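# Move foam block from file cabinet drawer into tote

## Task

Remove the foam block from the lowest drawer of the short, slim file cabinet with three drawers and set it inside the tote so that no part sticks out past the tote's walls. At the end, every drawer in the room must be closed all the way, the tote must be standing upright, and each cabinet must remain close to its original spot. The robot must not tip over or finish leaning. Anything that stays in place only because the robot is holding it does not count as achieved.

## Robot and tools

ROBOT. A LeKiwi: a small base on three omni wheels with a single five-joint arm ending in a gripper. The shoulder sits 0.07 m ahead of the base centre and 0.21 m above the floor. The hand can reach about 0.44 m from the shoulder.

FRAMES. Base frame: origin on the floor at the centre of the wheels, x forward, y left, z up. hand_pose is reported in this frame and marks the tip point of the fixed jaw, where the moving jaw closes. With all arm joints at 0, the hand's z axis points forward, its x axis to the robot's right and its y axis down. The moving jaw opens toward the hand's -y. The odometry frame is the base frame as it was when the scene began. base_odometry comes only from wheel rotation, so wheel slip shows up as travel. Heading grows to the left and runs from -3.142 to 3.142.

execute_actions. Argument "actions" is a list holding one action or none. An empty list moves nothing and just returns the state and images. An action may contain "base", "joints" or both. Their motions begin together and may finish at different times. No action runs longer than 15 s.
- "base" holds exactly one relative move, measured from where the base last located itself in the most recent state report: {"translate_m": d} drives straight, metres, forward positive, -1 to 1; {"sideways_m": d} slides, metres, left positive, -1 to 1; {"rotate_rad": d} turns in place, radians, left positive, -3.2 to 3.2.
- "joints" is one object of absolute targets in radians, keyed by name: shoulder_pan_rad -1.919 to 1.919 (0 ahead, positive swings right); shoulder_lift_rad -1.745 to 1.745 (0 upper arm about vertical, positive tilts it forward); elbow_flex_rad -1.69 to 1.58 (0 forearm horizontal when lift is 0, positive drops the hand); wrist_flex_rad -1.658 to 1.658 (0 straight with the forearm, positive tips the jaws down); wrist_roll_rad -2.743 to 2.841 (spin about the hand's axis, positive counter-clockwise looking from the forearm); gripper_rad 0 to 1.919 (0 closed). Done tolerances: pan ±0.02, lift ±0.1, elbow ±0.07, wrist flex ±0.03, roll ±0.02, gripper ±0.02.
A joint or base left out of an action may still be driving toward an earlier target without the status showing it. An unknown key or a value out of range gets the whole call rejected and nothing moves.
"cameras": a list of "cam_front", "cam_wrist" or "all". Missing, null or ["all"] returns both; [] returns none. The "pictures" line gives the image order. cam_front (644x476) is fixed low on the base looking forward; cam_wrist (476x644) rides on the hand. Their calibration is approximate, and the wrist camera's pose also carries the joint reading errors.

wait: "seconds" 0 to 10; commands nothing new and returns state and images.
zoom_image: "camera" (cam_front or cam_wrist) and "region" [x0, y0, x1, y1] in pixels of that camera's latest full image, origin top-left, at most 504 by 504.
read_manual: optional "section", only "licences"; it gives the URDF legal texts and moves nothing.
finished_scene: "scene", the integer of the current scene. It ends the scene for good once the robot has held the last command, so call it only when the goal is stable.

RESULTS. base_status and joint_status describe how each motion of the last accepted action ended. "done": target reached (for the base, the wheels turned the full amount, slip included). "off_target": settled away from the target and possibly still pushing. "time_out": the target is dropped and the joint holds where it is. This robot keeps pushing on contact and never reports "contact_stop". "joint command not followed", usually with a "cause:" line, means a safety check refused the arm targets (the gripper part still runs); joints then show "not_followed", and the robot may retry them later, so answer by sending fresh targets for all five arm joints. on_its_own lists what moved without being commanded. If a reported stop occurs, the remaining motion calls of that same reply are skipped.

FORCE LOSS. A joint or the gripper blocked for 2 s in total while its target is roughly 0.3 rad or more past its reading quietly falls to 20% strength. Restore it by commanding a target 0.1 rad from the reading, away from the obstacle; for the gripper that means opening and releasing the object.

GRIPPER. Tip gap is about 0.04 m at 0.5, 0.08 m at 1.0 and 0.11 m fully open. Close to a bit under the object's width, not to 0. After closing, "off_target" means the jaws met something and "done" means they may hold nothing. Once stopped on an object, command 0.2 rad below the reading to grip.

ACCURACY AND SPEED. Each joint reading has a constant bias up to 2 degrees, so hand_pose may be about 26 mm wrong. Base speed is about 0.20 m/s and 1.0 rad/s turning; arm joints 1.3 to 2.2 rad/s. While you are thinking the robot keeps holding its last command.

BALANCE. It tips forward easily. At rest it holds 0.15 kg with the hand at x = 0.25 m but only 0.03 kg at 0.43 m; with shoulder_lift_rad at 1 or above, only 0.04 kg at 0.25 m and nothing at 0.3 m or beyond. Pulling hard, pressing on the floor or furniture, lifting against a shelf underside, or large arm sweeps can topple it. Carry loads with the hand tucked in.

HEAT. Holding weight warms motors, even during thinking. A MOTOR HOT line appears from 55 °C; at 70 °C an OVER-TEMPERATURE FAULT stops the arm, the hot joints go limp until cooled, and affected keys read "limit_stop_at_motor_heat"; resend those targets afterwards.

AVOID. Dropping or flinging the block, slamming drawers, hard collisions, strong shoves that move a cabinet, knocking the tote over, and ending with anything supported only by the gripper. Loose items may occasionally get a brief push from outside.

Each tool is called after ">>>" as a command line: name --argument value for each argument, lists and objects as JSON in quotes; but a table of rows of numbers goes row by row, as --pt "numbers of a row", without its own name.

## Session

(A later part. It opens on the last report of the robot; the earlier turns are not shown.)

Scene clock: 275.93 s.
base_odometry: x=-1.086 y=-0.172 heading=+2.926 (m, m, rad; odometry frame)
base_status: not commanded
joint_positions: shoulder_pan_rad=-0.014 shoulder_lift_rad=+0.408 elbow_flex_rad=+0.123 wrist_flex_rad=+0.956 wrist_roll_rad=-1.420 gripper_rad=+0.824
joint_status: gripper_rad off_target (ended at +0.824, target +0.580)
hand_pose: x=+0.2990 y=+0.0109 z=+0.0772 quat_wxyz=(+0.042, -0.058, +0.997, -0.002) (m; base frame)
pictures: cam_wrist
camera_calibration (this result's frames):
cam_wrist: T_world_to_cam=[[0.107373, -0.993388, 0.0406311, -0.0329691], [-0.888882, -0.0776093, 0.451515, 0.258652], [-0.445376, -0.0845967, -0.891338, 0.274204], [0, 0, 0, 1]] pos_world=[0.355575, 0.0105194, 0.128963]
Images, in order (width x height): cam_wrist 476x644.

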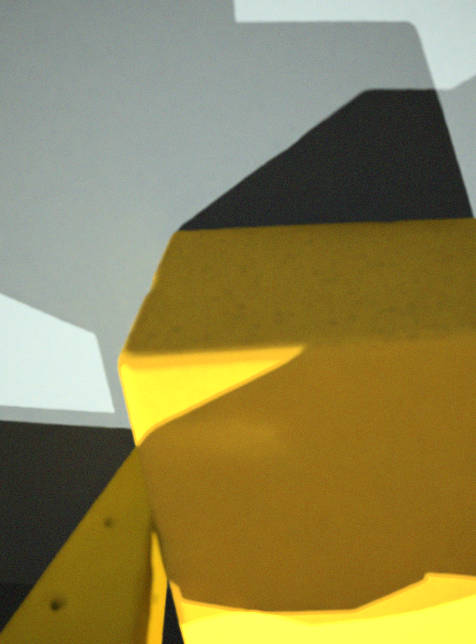

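>>> execute_actions --actions '[{"joints":{"shoulder_lift_rad":0.03,"elbow_flex_rad":-0.13,"wrist_flex_rad":1.53,"gripper_rad":0.62}}]' --cameras '["cam_wrist"]'

>>> execute_actions --actions '[{"joints":{"shoulder_lift_rad":-0.3,"elbow_flex_rad":-0.45,"wrist_flex_rad":1.64}}]'

Scene clock: 292.93 s.
base_odometry: x=-1.086 y=-0.172 heading=+2.926 (m, m, rad; odometry frame)
base_status: not commanded
joint_positions: shoulder_pan_rad=-0.014 shoulder_lift_rad=+0.077 elbow_flex_rad=-0.097 wrist_flex_rad=+1.523 wrist_roll_rad=-1.420 gripper_rad=+0.822
joint_status: gripper_rad off_target (ended at +0.822, target +0.620); the others done
hand_pose: x=+0.2783 y=+0.0106 z=+0.1666 quat_wxyz=(+0.033, -0.058, +0.998, -0.001) (m; base frame)
pictures: cam_wrist
camera_calibration (this result's frames):
cam_wrist: T_world_to_cam=[[0.108045, -0.993379, 0.0390499, -0.0345918], [-0.881138, -0.0775002, 0.466466, 0.195226], [-0.460351, -0.0848077, -0.883677, 0.347524], [0, 0, 0, 1]] pos_world=[0.335741, 0.01024, 0.217384]
Images, in order (width x height): cam_wrist 476x644.

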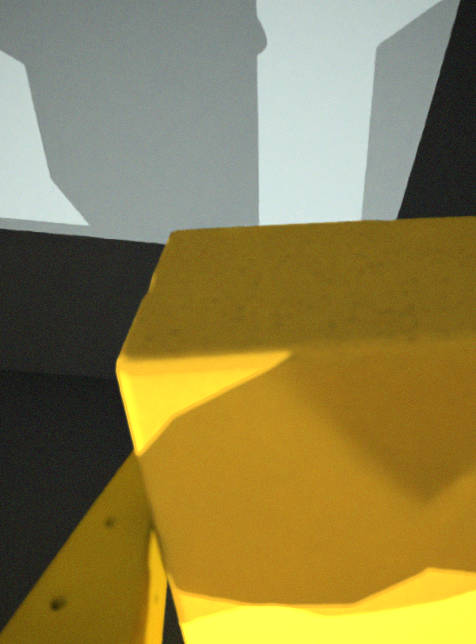

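Scene clock: 293.77 s.
base_odometry: x=-1.086 y=-0.172 heading=+2.926 (m, m, rad; odometry frame)
base_status: not commanded
joint_positions: shoulder_pan_rad=-0.014 shoulder_lift_rad=-0.268 elbow_flex_rad=-0.417 wrist_flex_rad=+1.638 wrist_roll_rad=-1.420 gripper_rad=+0.822
joint_status: all done
hand_pose: x=+0.2877 y=+0.0108 z=+0.2828 quat_wxyz=(+0.304, -0.055, +0.951, -0.013) (m; base frame)
pictures: cam_front, cam_wrist
camera_calibration (this result's frames):
cam_wrist: T_world_to_cam=[[0.0737113, -0.993863, 0.0824861, -0.0424137], [-0.994803, -0.0791017, -0.0641072, 0.332067], [0.0702385, -0.077332, -0.994528, 0.333169], [0, 0, 0, 1]] pos_world=[0.310066, 0.00987824, 0.356132]
Images, in order (width x height): cam_front 644x476, cam_wrist 476x644.

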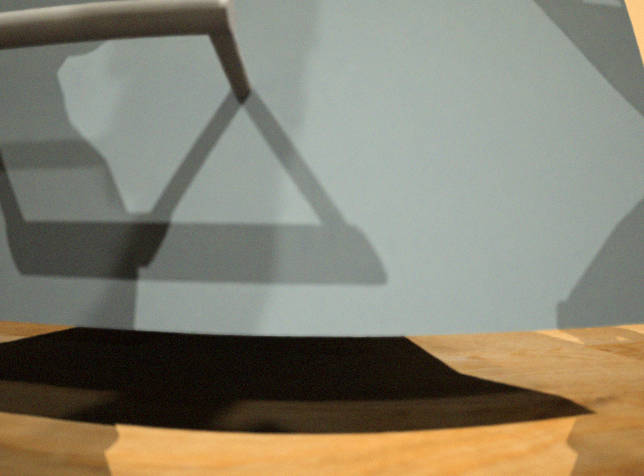

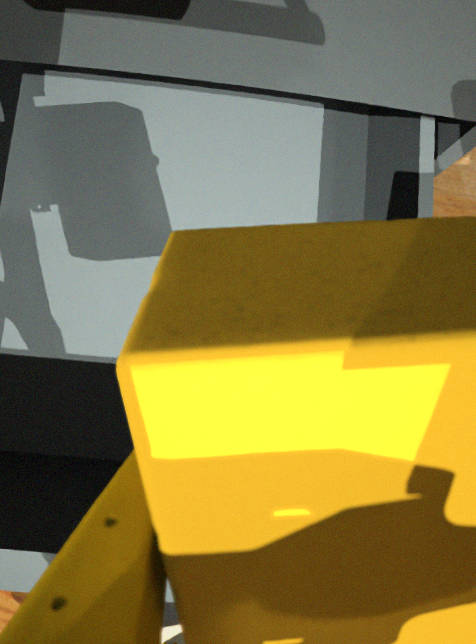

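>>> execute_actions --actions '[{"joints":{"shoulder_pan_rad":1.88}}]' --cameras '[]'

>>> execute_actions --actions '[{"base":{"translate_m":0.2}}]'

Scene clock: 324.13 s.
base_odometry: x=-1.086 y=-0.172 heading=+2.926 (m, m, rad; odometry frame)
base_status: not commanded
joint_positions: shoulder_pan_rad=+1.873 shoulder_lift_rad=-0.268 elbow_flex_rad=-0.417 wrist_flex_rad=+1.638 wrist_roll_rad=-1.420 gripper_rad=+0.822
joint_status: all done
hand_pose: x=+0.0086 y=-0.2131 z=+0.2828 quat_wxyz=(+0.167, +0.737, +0.603, -0.254) (m; base frame)
pictures: none
No camera images: the call's "cameras" was empty. Leave "cameras" out to get every camera's image.

Scene clock: 326.10 s.
base_odometry: x=-1.281 y=-0.129 heading=+2.925 (m, m, rad; odometry frame)
base_status: done
joint_positions: shoulder_pan_rad=+1.876 shoulder_lift_rad=-0.273 elbow_flex_rad=-0.420 wrist_flex_rad=+1.638 wrist_roll_rad=-1.420 gripper_rad=+0.822
joint_status: not commanded
hand_pose: x=+0.0081 y=-0.2127 z=+0.2843 quat_wxyz=(+0.169, +0.737, +0.601, -0.257) (m; base frame)
pictures: cam_front, cam_wrist
camera_calibration (this result's frames):
cam_wrist: T_world_to_cam=[[-0.966632, 0.242371, 0.0829416, 0.0271915], [0.236786, 0.968909, -0.071743, 0.251484], [-0.0977513, -0.0497097, -0.993969, 0.344059], [0, 0, 0, 1]] pos_world=[0.000368495, -0.233153, 0.357771]
Images, in order (width x height): cam_front 644x476, cam_wrist 476x644.

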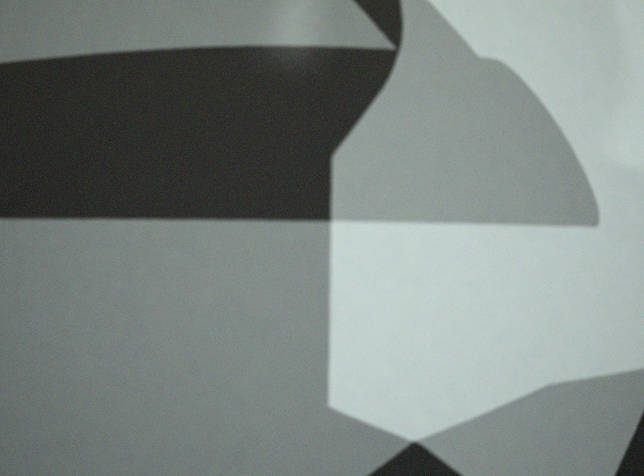

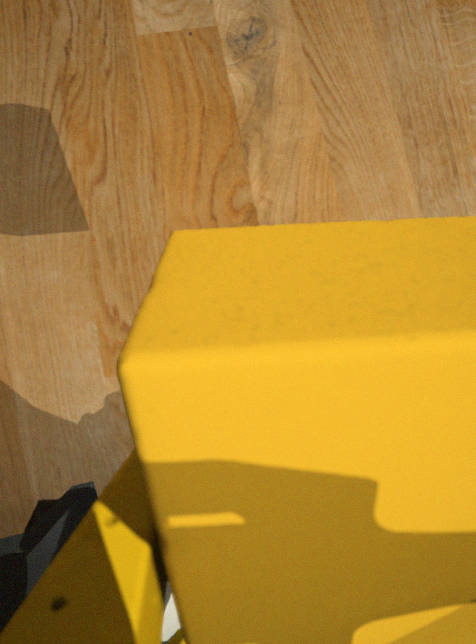

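>>> execute_actions --actions '[{"base":{"translate_m":0.075},"joints":{"shoulder_pan_rad":1.5}}]'

Scene clock: 339.07 s.
base_odometry: x=-1.353 y=-0.113 heading=+2.925 (m, m, rad; odometry frame)
base_status: done
joint_positions: shoulder_pan_rad=+1.506 shoulder_lift_rad=-0.273 elbow_flex_rad=-0.420 wrist_flex_rad=+1.638 wrist_roll_rad=-1.420 gripper_rad=+0.822
joint_status: all done
hand_pose: x=+0.0889 y=-0.2197 z=+0.2843 quat_wxyz=(+0.213, +0.614, +0.727, -0.222) (m; base frame)
pictures: cam_front, cam_wrist
camera_calibration (this result's frames):
cam_wrist: T_world_to_cam=[[-0.988901, -0.123273, 0.0829416, 0.0286835], [-0.129303, 0.989006, -0.071743, 0.276012], [-0.0731858, -0.0816714, -0.993969, 0.342413], [0, 0, 0, 1]] pos_world=[0.0891142, -0.241477, 0.357771]
Images, in order (width x height): cam_front 644x476, cam_wrist 476x644.

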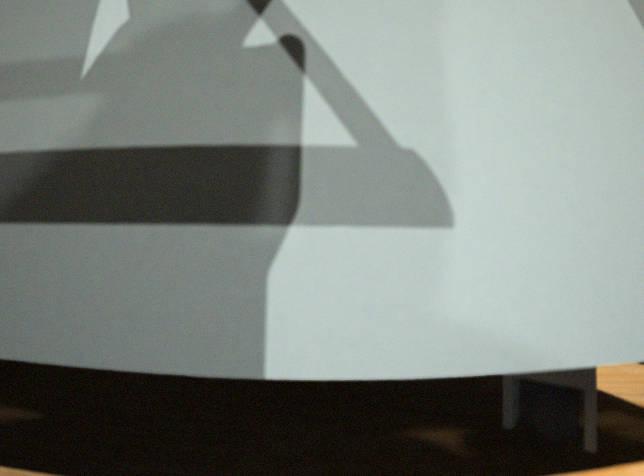

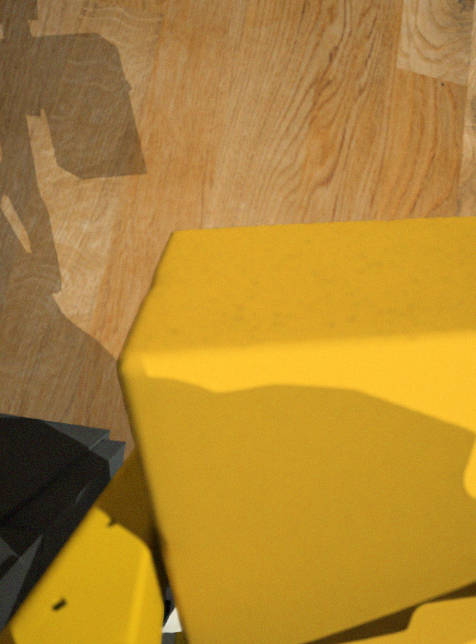

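>>> execute_actions --actions '[{"base":{"translate_m":-0.14}}]' --cameras '["cam_front"]'

Scene clock: 351.77 s.
base_odometry: x=-1.217 y=-0.143 heading=+2.925 (m, m, rad; odometry frame)
base_status: done
joint_positions: shoulder_pan_rad=+1.506 shoulder_lift_rad=-0.273 elbow_flex_rad=-0.420 wrist_flex_rad=+1.638 wrist_roll_rad=-1.420 gripper_rad=+0.822
joint_status: not commanded
hand_pose: x=+0.0889 y=-0.2197 z=+0.2843 quat_wxyz=(+0.213, +0.614, +0.727, -0.222) (m; base frame)
pictures: cam_front
Images, in order (width x height): cam_front 644x476.

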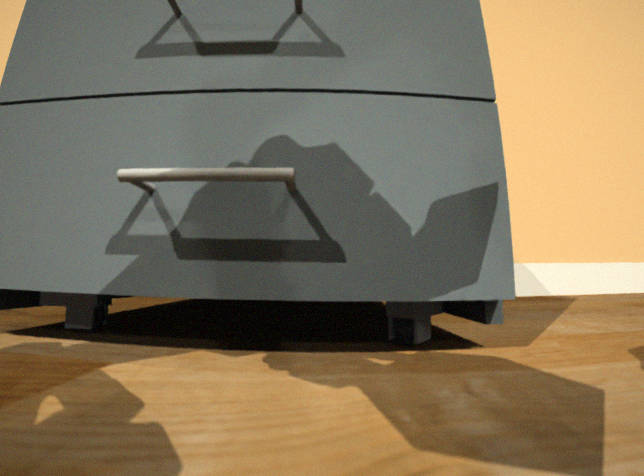

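>>> zoom_image --camera "cam_front" --region '[420, 50, 540, 140]'

Region (420, 50, 540, 140) of cam_front's 644x476 image, scaled by 4.200; it fills the top 378 rows of this view, and the rest is white.

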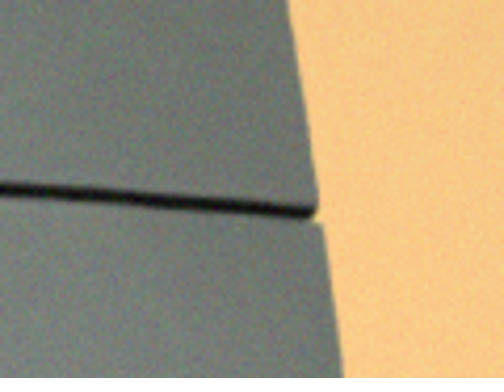

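>>> execute_actions --actions '[{"base":{"rotate_rad":-1.45},"joints":{"shoulder_pan_rad":0.0}}]' --cameras '["cam_front"]'

>>> execute_actions --actions '[{"base":{"translate_m":0.95}}]'

Scene clock: 365.30 s.
base_odometry: x=-1.217 y=-0.143 heading=+1.480 (m, m, rad; odometry frame)
base_status: done
joint_positions: shoulder_pan_rad=+0.007 shoulder_lift_rad=-0.274 elbow_flex_rad=-0.420 wrist_flex_rad=+1.638 wrist_roll_rad=-1.420 gripper_rad=+0.822
joint_status: all done
hand_pose: x=+0.2876 y=+0.0060 z=+0.2846 quat_wxyz=(+0.308, -0.045, +0.950, -0.017) (m; base frame)
pictures: cam_front
Images, in order (width x height): cam_front 644x476.

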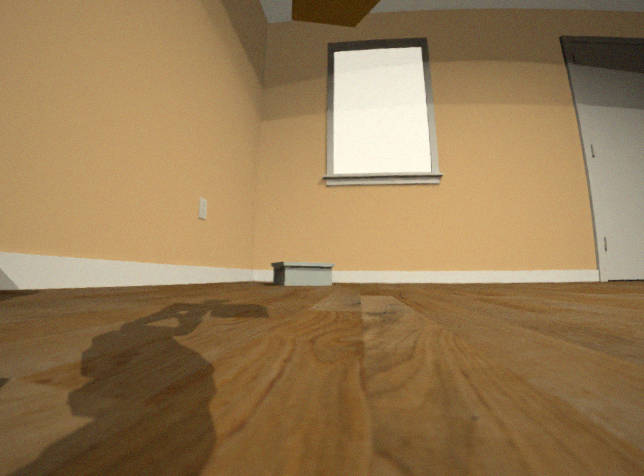

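Scene clock: 371.03 s.
base_odometry: x=-1.131 y=+0.802 heading=+1.480 (m, m, rad; odometry frame)
base_status: done
joint_positions: shoulder_pan_rad=+0.006 shoulder_lift_rad=-0.274 elbow_flex_rad=-0.420 wrist_flex_rad=+1.638 wrist_roll_rad=-1.420 gripper_rad=+0.822
joint_status: not commanded
hand_pose: x=+0.2876 y=+0.0064 z=+0.2846 quat_wxyz=(+0.308, -0.046, +0.950, -0.017) (m; base frame)
pictures: cam_front, cam_wrist
camera_calibration (this result's frames):
cam_wrist: T_world_to_cam=[[0.0531169, -0.99513, 0.0830321, -0.0411467], [-0.99555, -0.0592529, -0.0732697, 0.334366], [0.0778328, -0.0787708, -0.99385, 0.332224], [0, 0, 0, 1]] pos_world=[0.309206, 0.00503534, 0.358096]
Images, in order (width x height): cam_front 644x476, cam_wrist 476x644.

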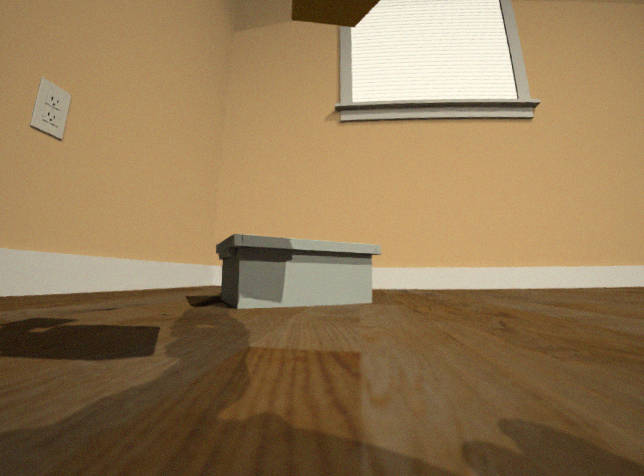

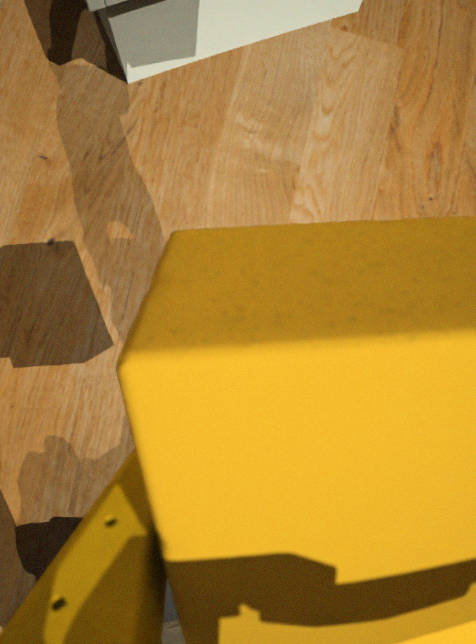

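>>> execute_actions --actions '[{"base":{"translate_m":0.25},"joints":{"shoulder_lift_rad":-0.6,"wrist_flex_rad":1.55}}]'

Scene clock: 390.60 s.
base_odometry: x=-1.108 y=+1.051 heading=+1.480 (m, m, rad; odometry frame)
base_status: done
joint_positions: shoulder_pan_rad=+0.006 shoulder_lift_rad=-0.580 elbow_flex_rad=-0.423 wrist_flex_rad=+1.569 wrist_roll_rad=-1.420 gripper_rad=+0.822
joint_status: all done
hand_pose: x=+0.2623 y=+0.0065 z=+0.3479 quat_wxyz=(+0.481, -0.042, +0.876, -0.026) (m; base frame)
pictures: cam_front, cam_wrist
camera_calibration (this result's frames):
cam_wrist: T_world_to_cam=[[0.0183759, -0.994927, 0.0989078, -0.0413291], [-0.898534, -0.0598207, -0.434808, 0.4142], [0.438519, -0.080882, -0.895075, 0.268198], [0, 0, 0, 1]] pos_world=[0.255322, 0.00535075, 0.424243]
Images, in order (width x height): cam_front 644x476, cam_wrist 476x644.

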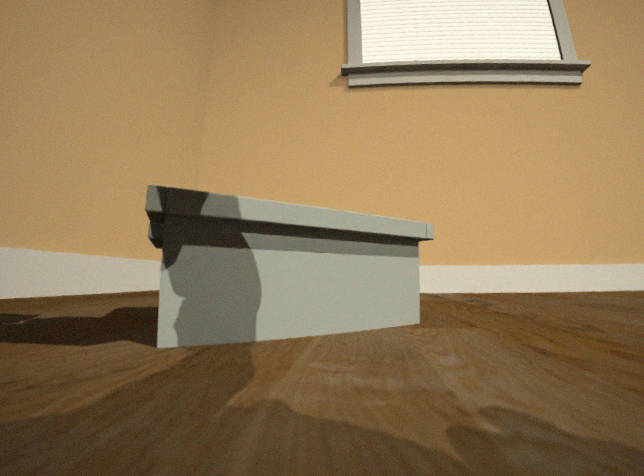

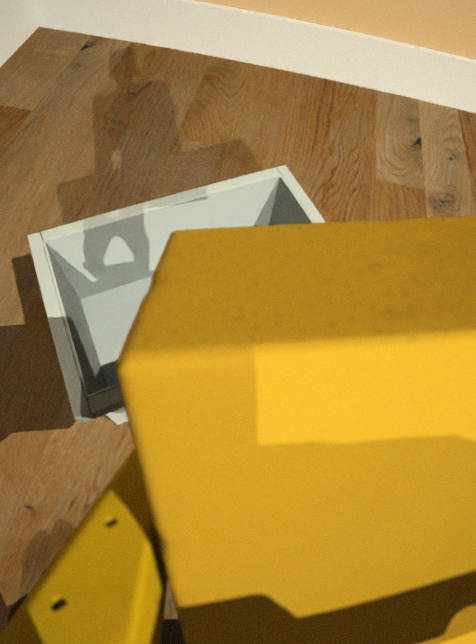

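>>> execute_actions --actions '[{"base":{"translate_m":0.15},"joints":{"shoulder_lift_rad":0.2,"elbow_flex_rad":-0.33,"wrist_flex_rad":1.64,"wrist_roll_rad":0.5}}]'

Scene clock: 415.47 s.
base_odometry: x=-1.094 y=+1.200 heading=+1.479 (m, m, rad; odometry frame)
base_status: done
joint_positions: shoulder_pan_rad=+0.006 shoulder_lift_rad=+0.214 elbow_flex_rad=-0.322 wrist_flex_rad=+1.637 wrist_roll_rad=+0.492 gripper_rad=+0.822
joint_status: all done
hand_pose: x=+0.2819 y=-0.0050 z=+0.1721 quat_wxyz=(+0.011, -0.843, +0.537, -0.018) (m; base frame)
pictures: cam_front, cam_wrist
camera_calibration (this result's frames):
cam_wrist: T_world_to_cam=[[0.905726, 0.417872, 0.0710124, -0.274026], [0.317803, -0.780353, 0.538564, -0.159322], [0.280465, -0.465223, -0.839587, 0.134364], [0, 0, 0, 1]] pos_world=[0.261141, 0.0526896, 0.218075]
Images, in order (width x height): cam_front 644x476, cam_wrist 476x644.

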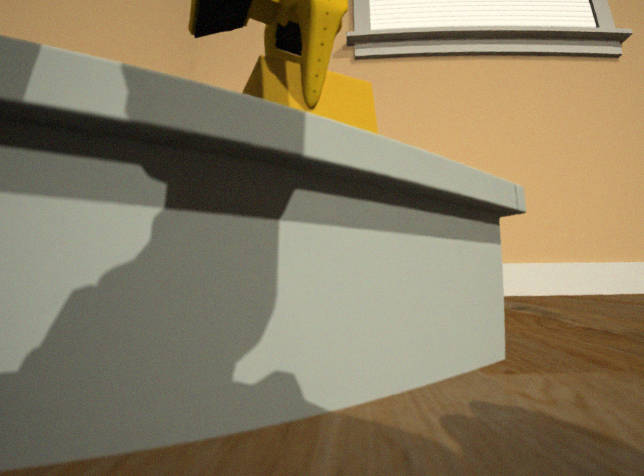

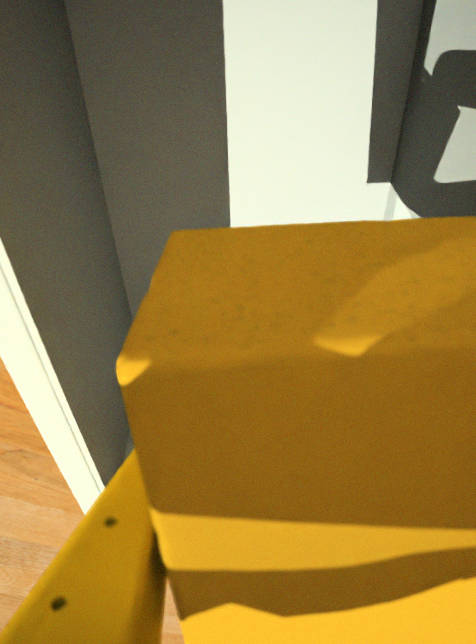

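>>> execute_actions --actions '[{"joints":{"shoulder_lift_rad":0.555,"elbow_flex_rad":0.17,"wrist_flex_rad":0.8}}]'

Scene clock: 425.97 s.
base_odometry: x=-1.094 y=+1.200 heading=+1.480 (m, m, rad; odometry frame)
base_status: not commanded
joint_positions: shoulder_pan_rad=+0.003 shoulder_lift_rad=+0.569 elbow_flex_rad=+0.172 wrist_flex_rad=+0.809 wrist_roll_rad=+0.492 gripper_rad=+0.821
joint_status: all done
hand_pose: x=+0.2810 y=-0.0044 z=+0.0407 quat_wxyz=(+0.006, -0.844, +0.536, -0.009) (m; base frame)
pictures: cam_front, cam_wrist
camera_calibration (this result's frames):
cam_wrist: T_world_to_cam=[[0.905757, 0.420645, 0.0515992, -0.263355], [0.331686, -0.779406, 0.531517, -0.0913798], [0.263797, -0.46431, -0.845475, 0.0295661], [0, 0, 0, 1]] pos_world=[0.261045, 0.0532847, 0.0871562]
Images, in order (width x height): cam_front 644x476, cam_wrist 476x644.

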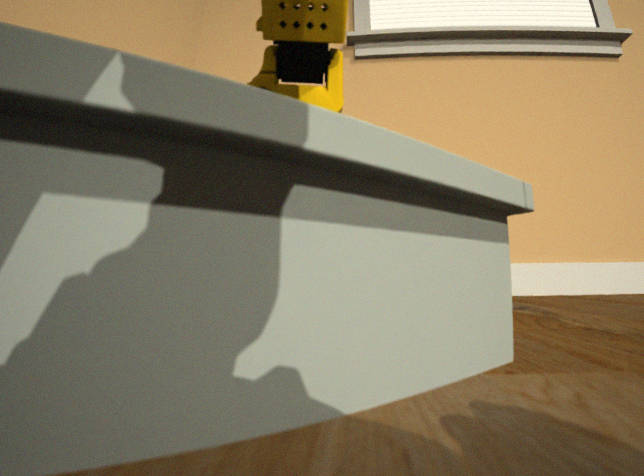

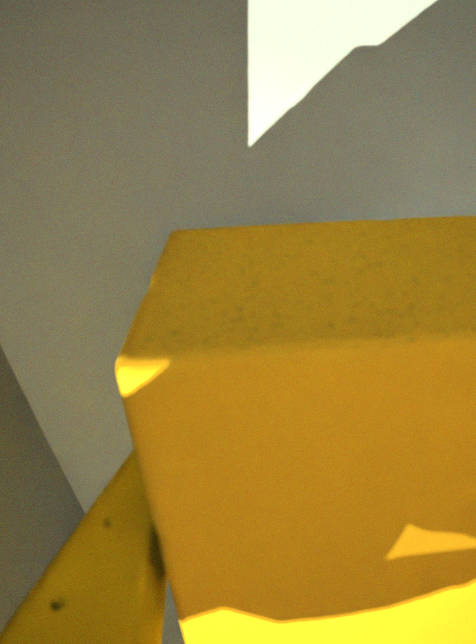

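>>> execute_actions --actions '[{"joints":{"shoulder_lift_rad":0.62,"elbow_flex_rad":0.13,"wrist_flex_rad":0.77}}]' --cameras '["cam_wrist"]'

>>> execute_actions --actions '[{"joints":{"gripper_rad":1.0}}]'

Scene clock: 433.40 s.
base_odometry: x=-1.094 y=+1.200 heading=+1.480 (m, m, rad; odometry frame)
base_status: not commanded
joint_positions: shoulder_pan_rad=+0.003 shoulder_lift_rad=+0.635 elbow_flex_rad=+0.158 wrist_flex_rad=+0.779 wrist_roll_rad=+0.492 gripper_rad=+0.821
joint_status: all done
hand_pose: x=+0.2777 y=-0.0044 z=+0.0299 quat_wxyz=(-0.001, -0.844, +0.536, +0.001) (m; base frame)
pictures: cam_wrist
camera_calibration (this result's frames):
cam_wrist: T_world_to_cam=[[0.906705, 0.420642, 0.0307733, -0.259439], [0.343827, -0.77944, 0.523695, -0.0876433], [0.244274, -0.464256, -0.85135, 0.0268656], [0, 0, 0, 1]] pos_world=[0.258806, 0.053291, 0.0767541]
Images, in order (width x height): cam_wrist 476x644.

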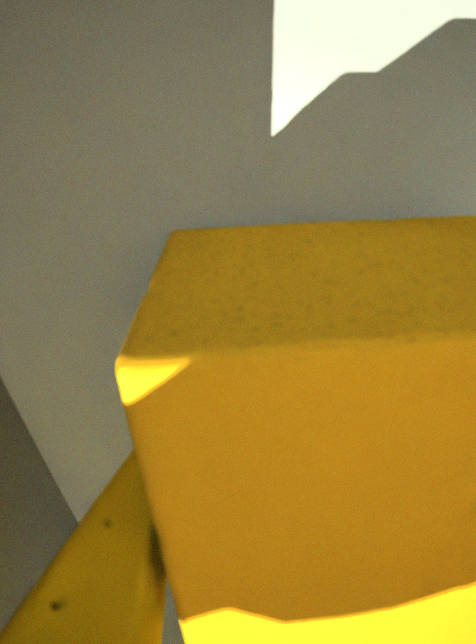

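Scene clock: 434.13 s.
base_odometry: x=-1.094 y=+1.200 heading=+1.480 (m, m, rad; odometry frame)
base_status: not commanded
joint_positions: shoulder_pan_rad=+0.003 shoulder_lift_rad=+0.635 elbow_flex_rad=+0.155 wrist_flex_rad=+0.778 wrist_roll_rad=+0.492 gripper_rad=+0.992
joint_status: all done
hand_pose: x=+0.2787 y=-0.0044 z=+0.0301 quat_wxyz=(+0.001, -0.844, +0.536, -0.001) (m; base frame)
pictures: cam_front, cam_wrist
camera_calibration (this result's frames):
cam_wrist: T_world_to_cam=[[0.906553, 0.420643, 0.0349401, -0.260457], [0.341413, -0.779433, 0.525282, -0.0875133], [0.248189, -0.464267, -0.850211, 0.0257187], [0, 0, 0, 1]] pos_world=[0.259613, 0.0532887, 0.0769359]
Images, in order (width x height): cam_front 644x476, cam_wrist 476x644.

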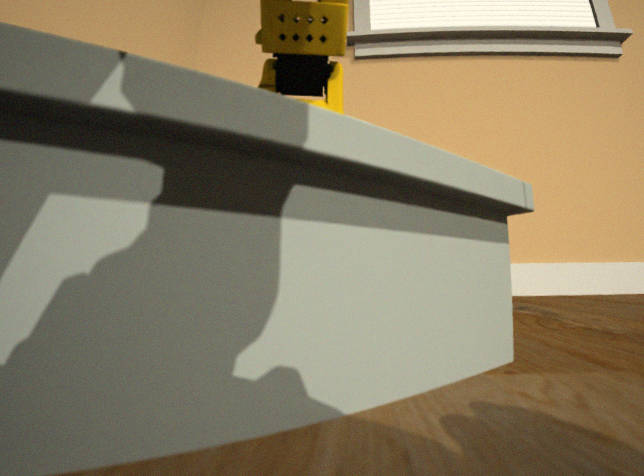

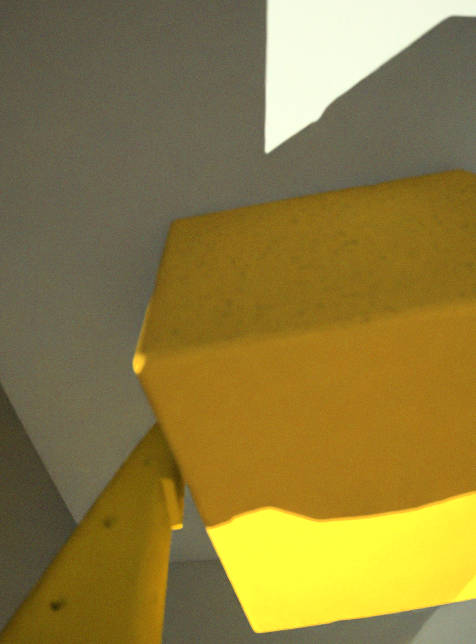

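Released. Lift out.

>>> execute_actions --actions '[{"joints":{"shoulder_lift_rad":0.17,"elbow_flex_rad":-0.38,"wrist_flex_rad":1.6}}]'

Scene clock: 438.40 s.
base_odometry: x=-1.094 y=+1.200 heading=+1.480 (m, m, rad; odometry frame)
base_status: not commanded
joint_positions: shoulder_pan_rad=+0.003 shoulder_lift_rad=+0.212 elbow_flex_rad=-0.350 wrist_flex_rad=+1.594 wrist_roll_rad=+0.492 gripper_rad=+0.993
joint_status: all done
hand_pose: x=+0.2927 y=-0.0044 z=+0.1764 quat_wxyz=(+0.031, -0.843, +0.535, -0.048) (m; base frame)
pictures: cam_front, cam_wrist
camera_calibration (this result's frames):
cam_wrist: T_world_to_cam=[[0.896978, 0.420669, 0.135894, -0.293253], [0.280563, -0.779264, 0.560386, -0.157557], [0.341635, -0.464527, -0.817007, 0.113406], [0, 0, 0, 1]] pos_world=[0.268503, 0.053264, 0.220798]
Images, in order (width x height): cam_front 644x476, cam_wrist 476x644.

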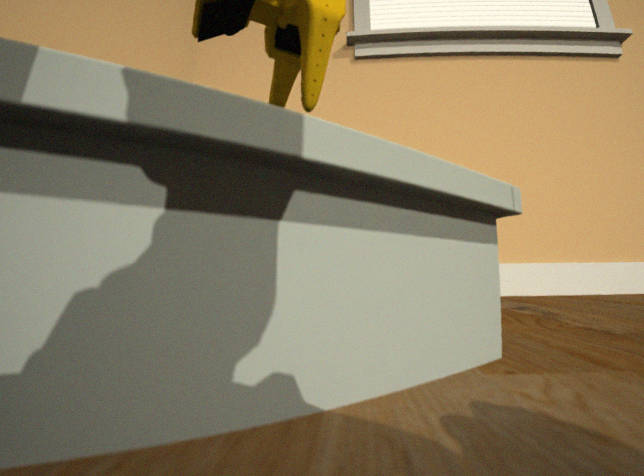

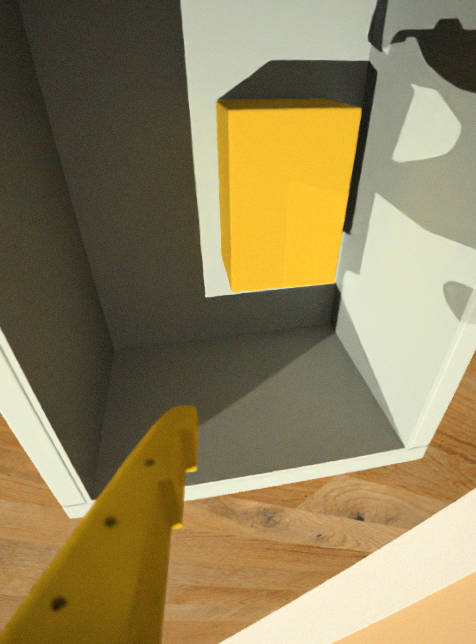

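>>> finished_scene --scene 1

The scene is finished: the task was done.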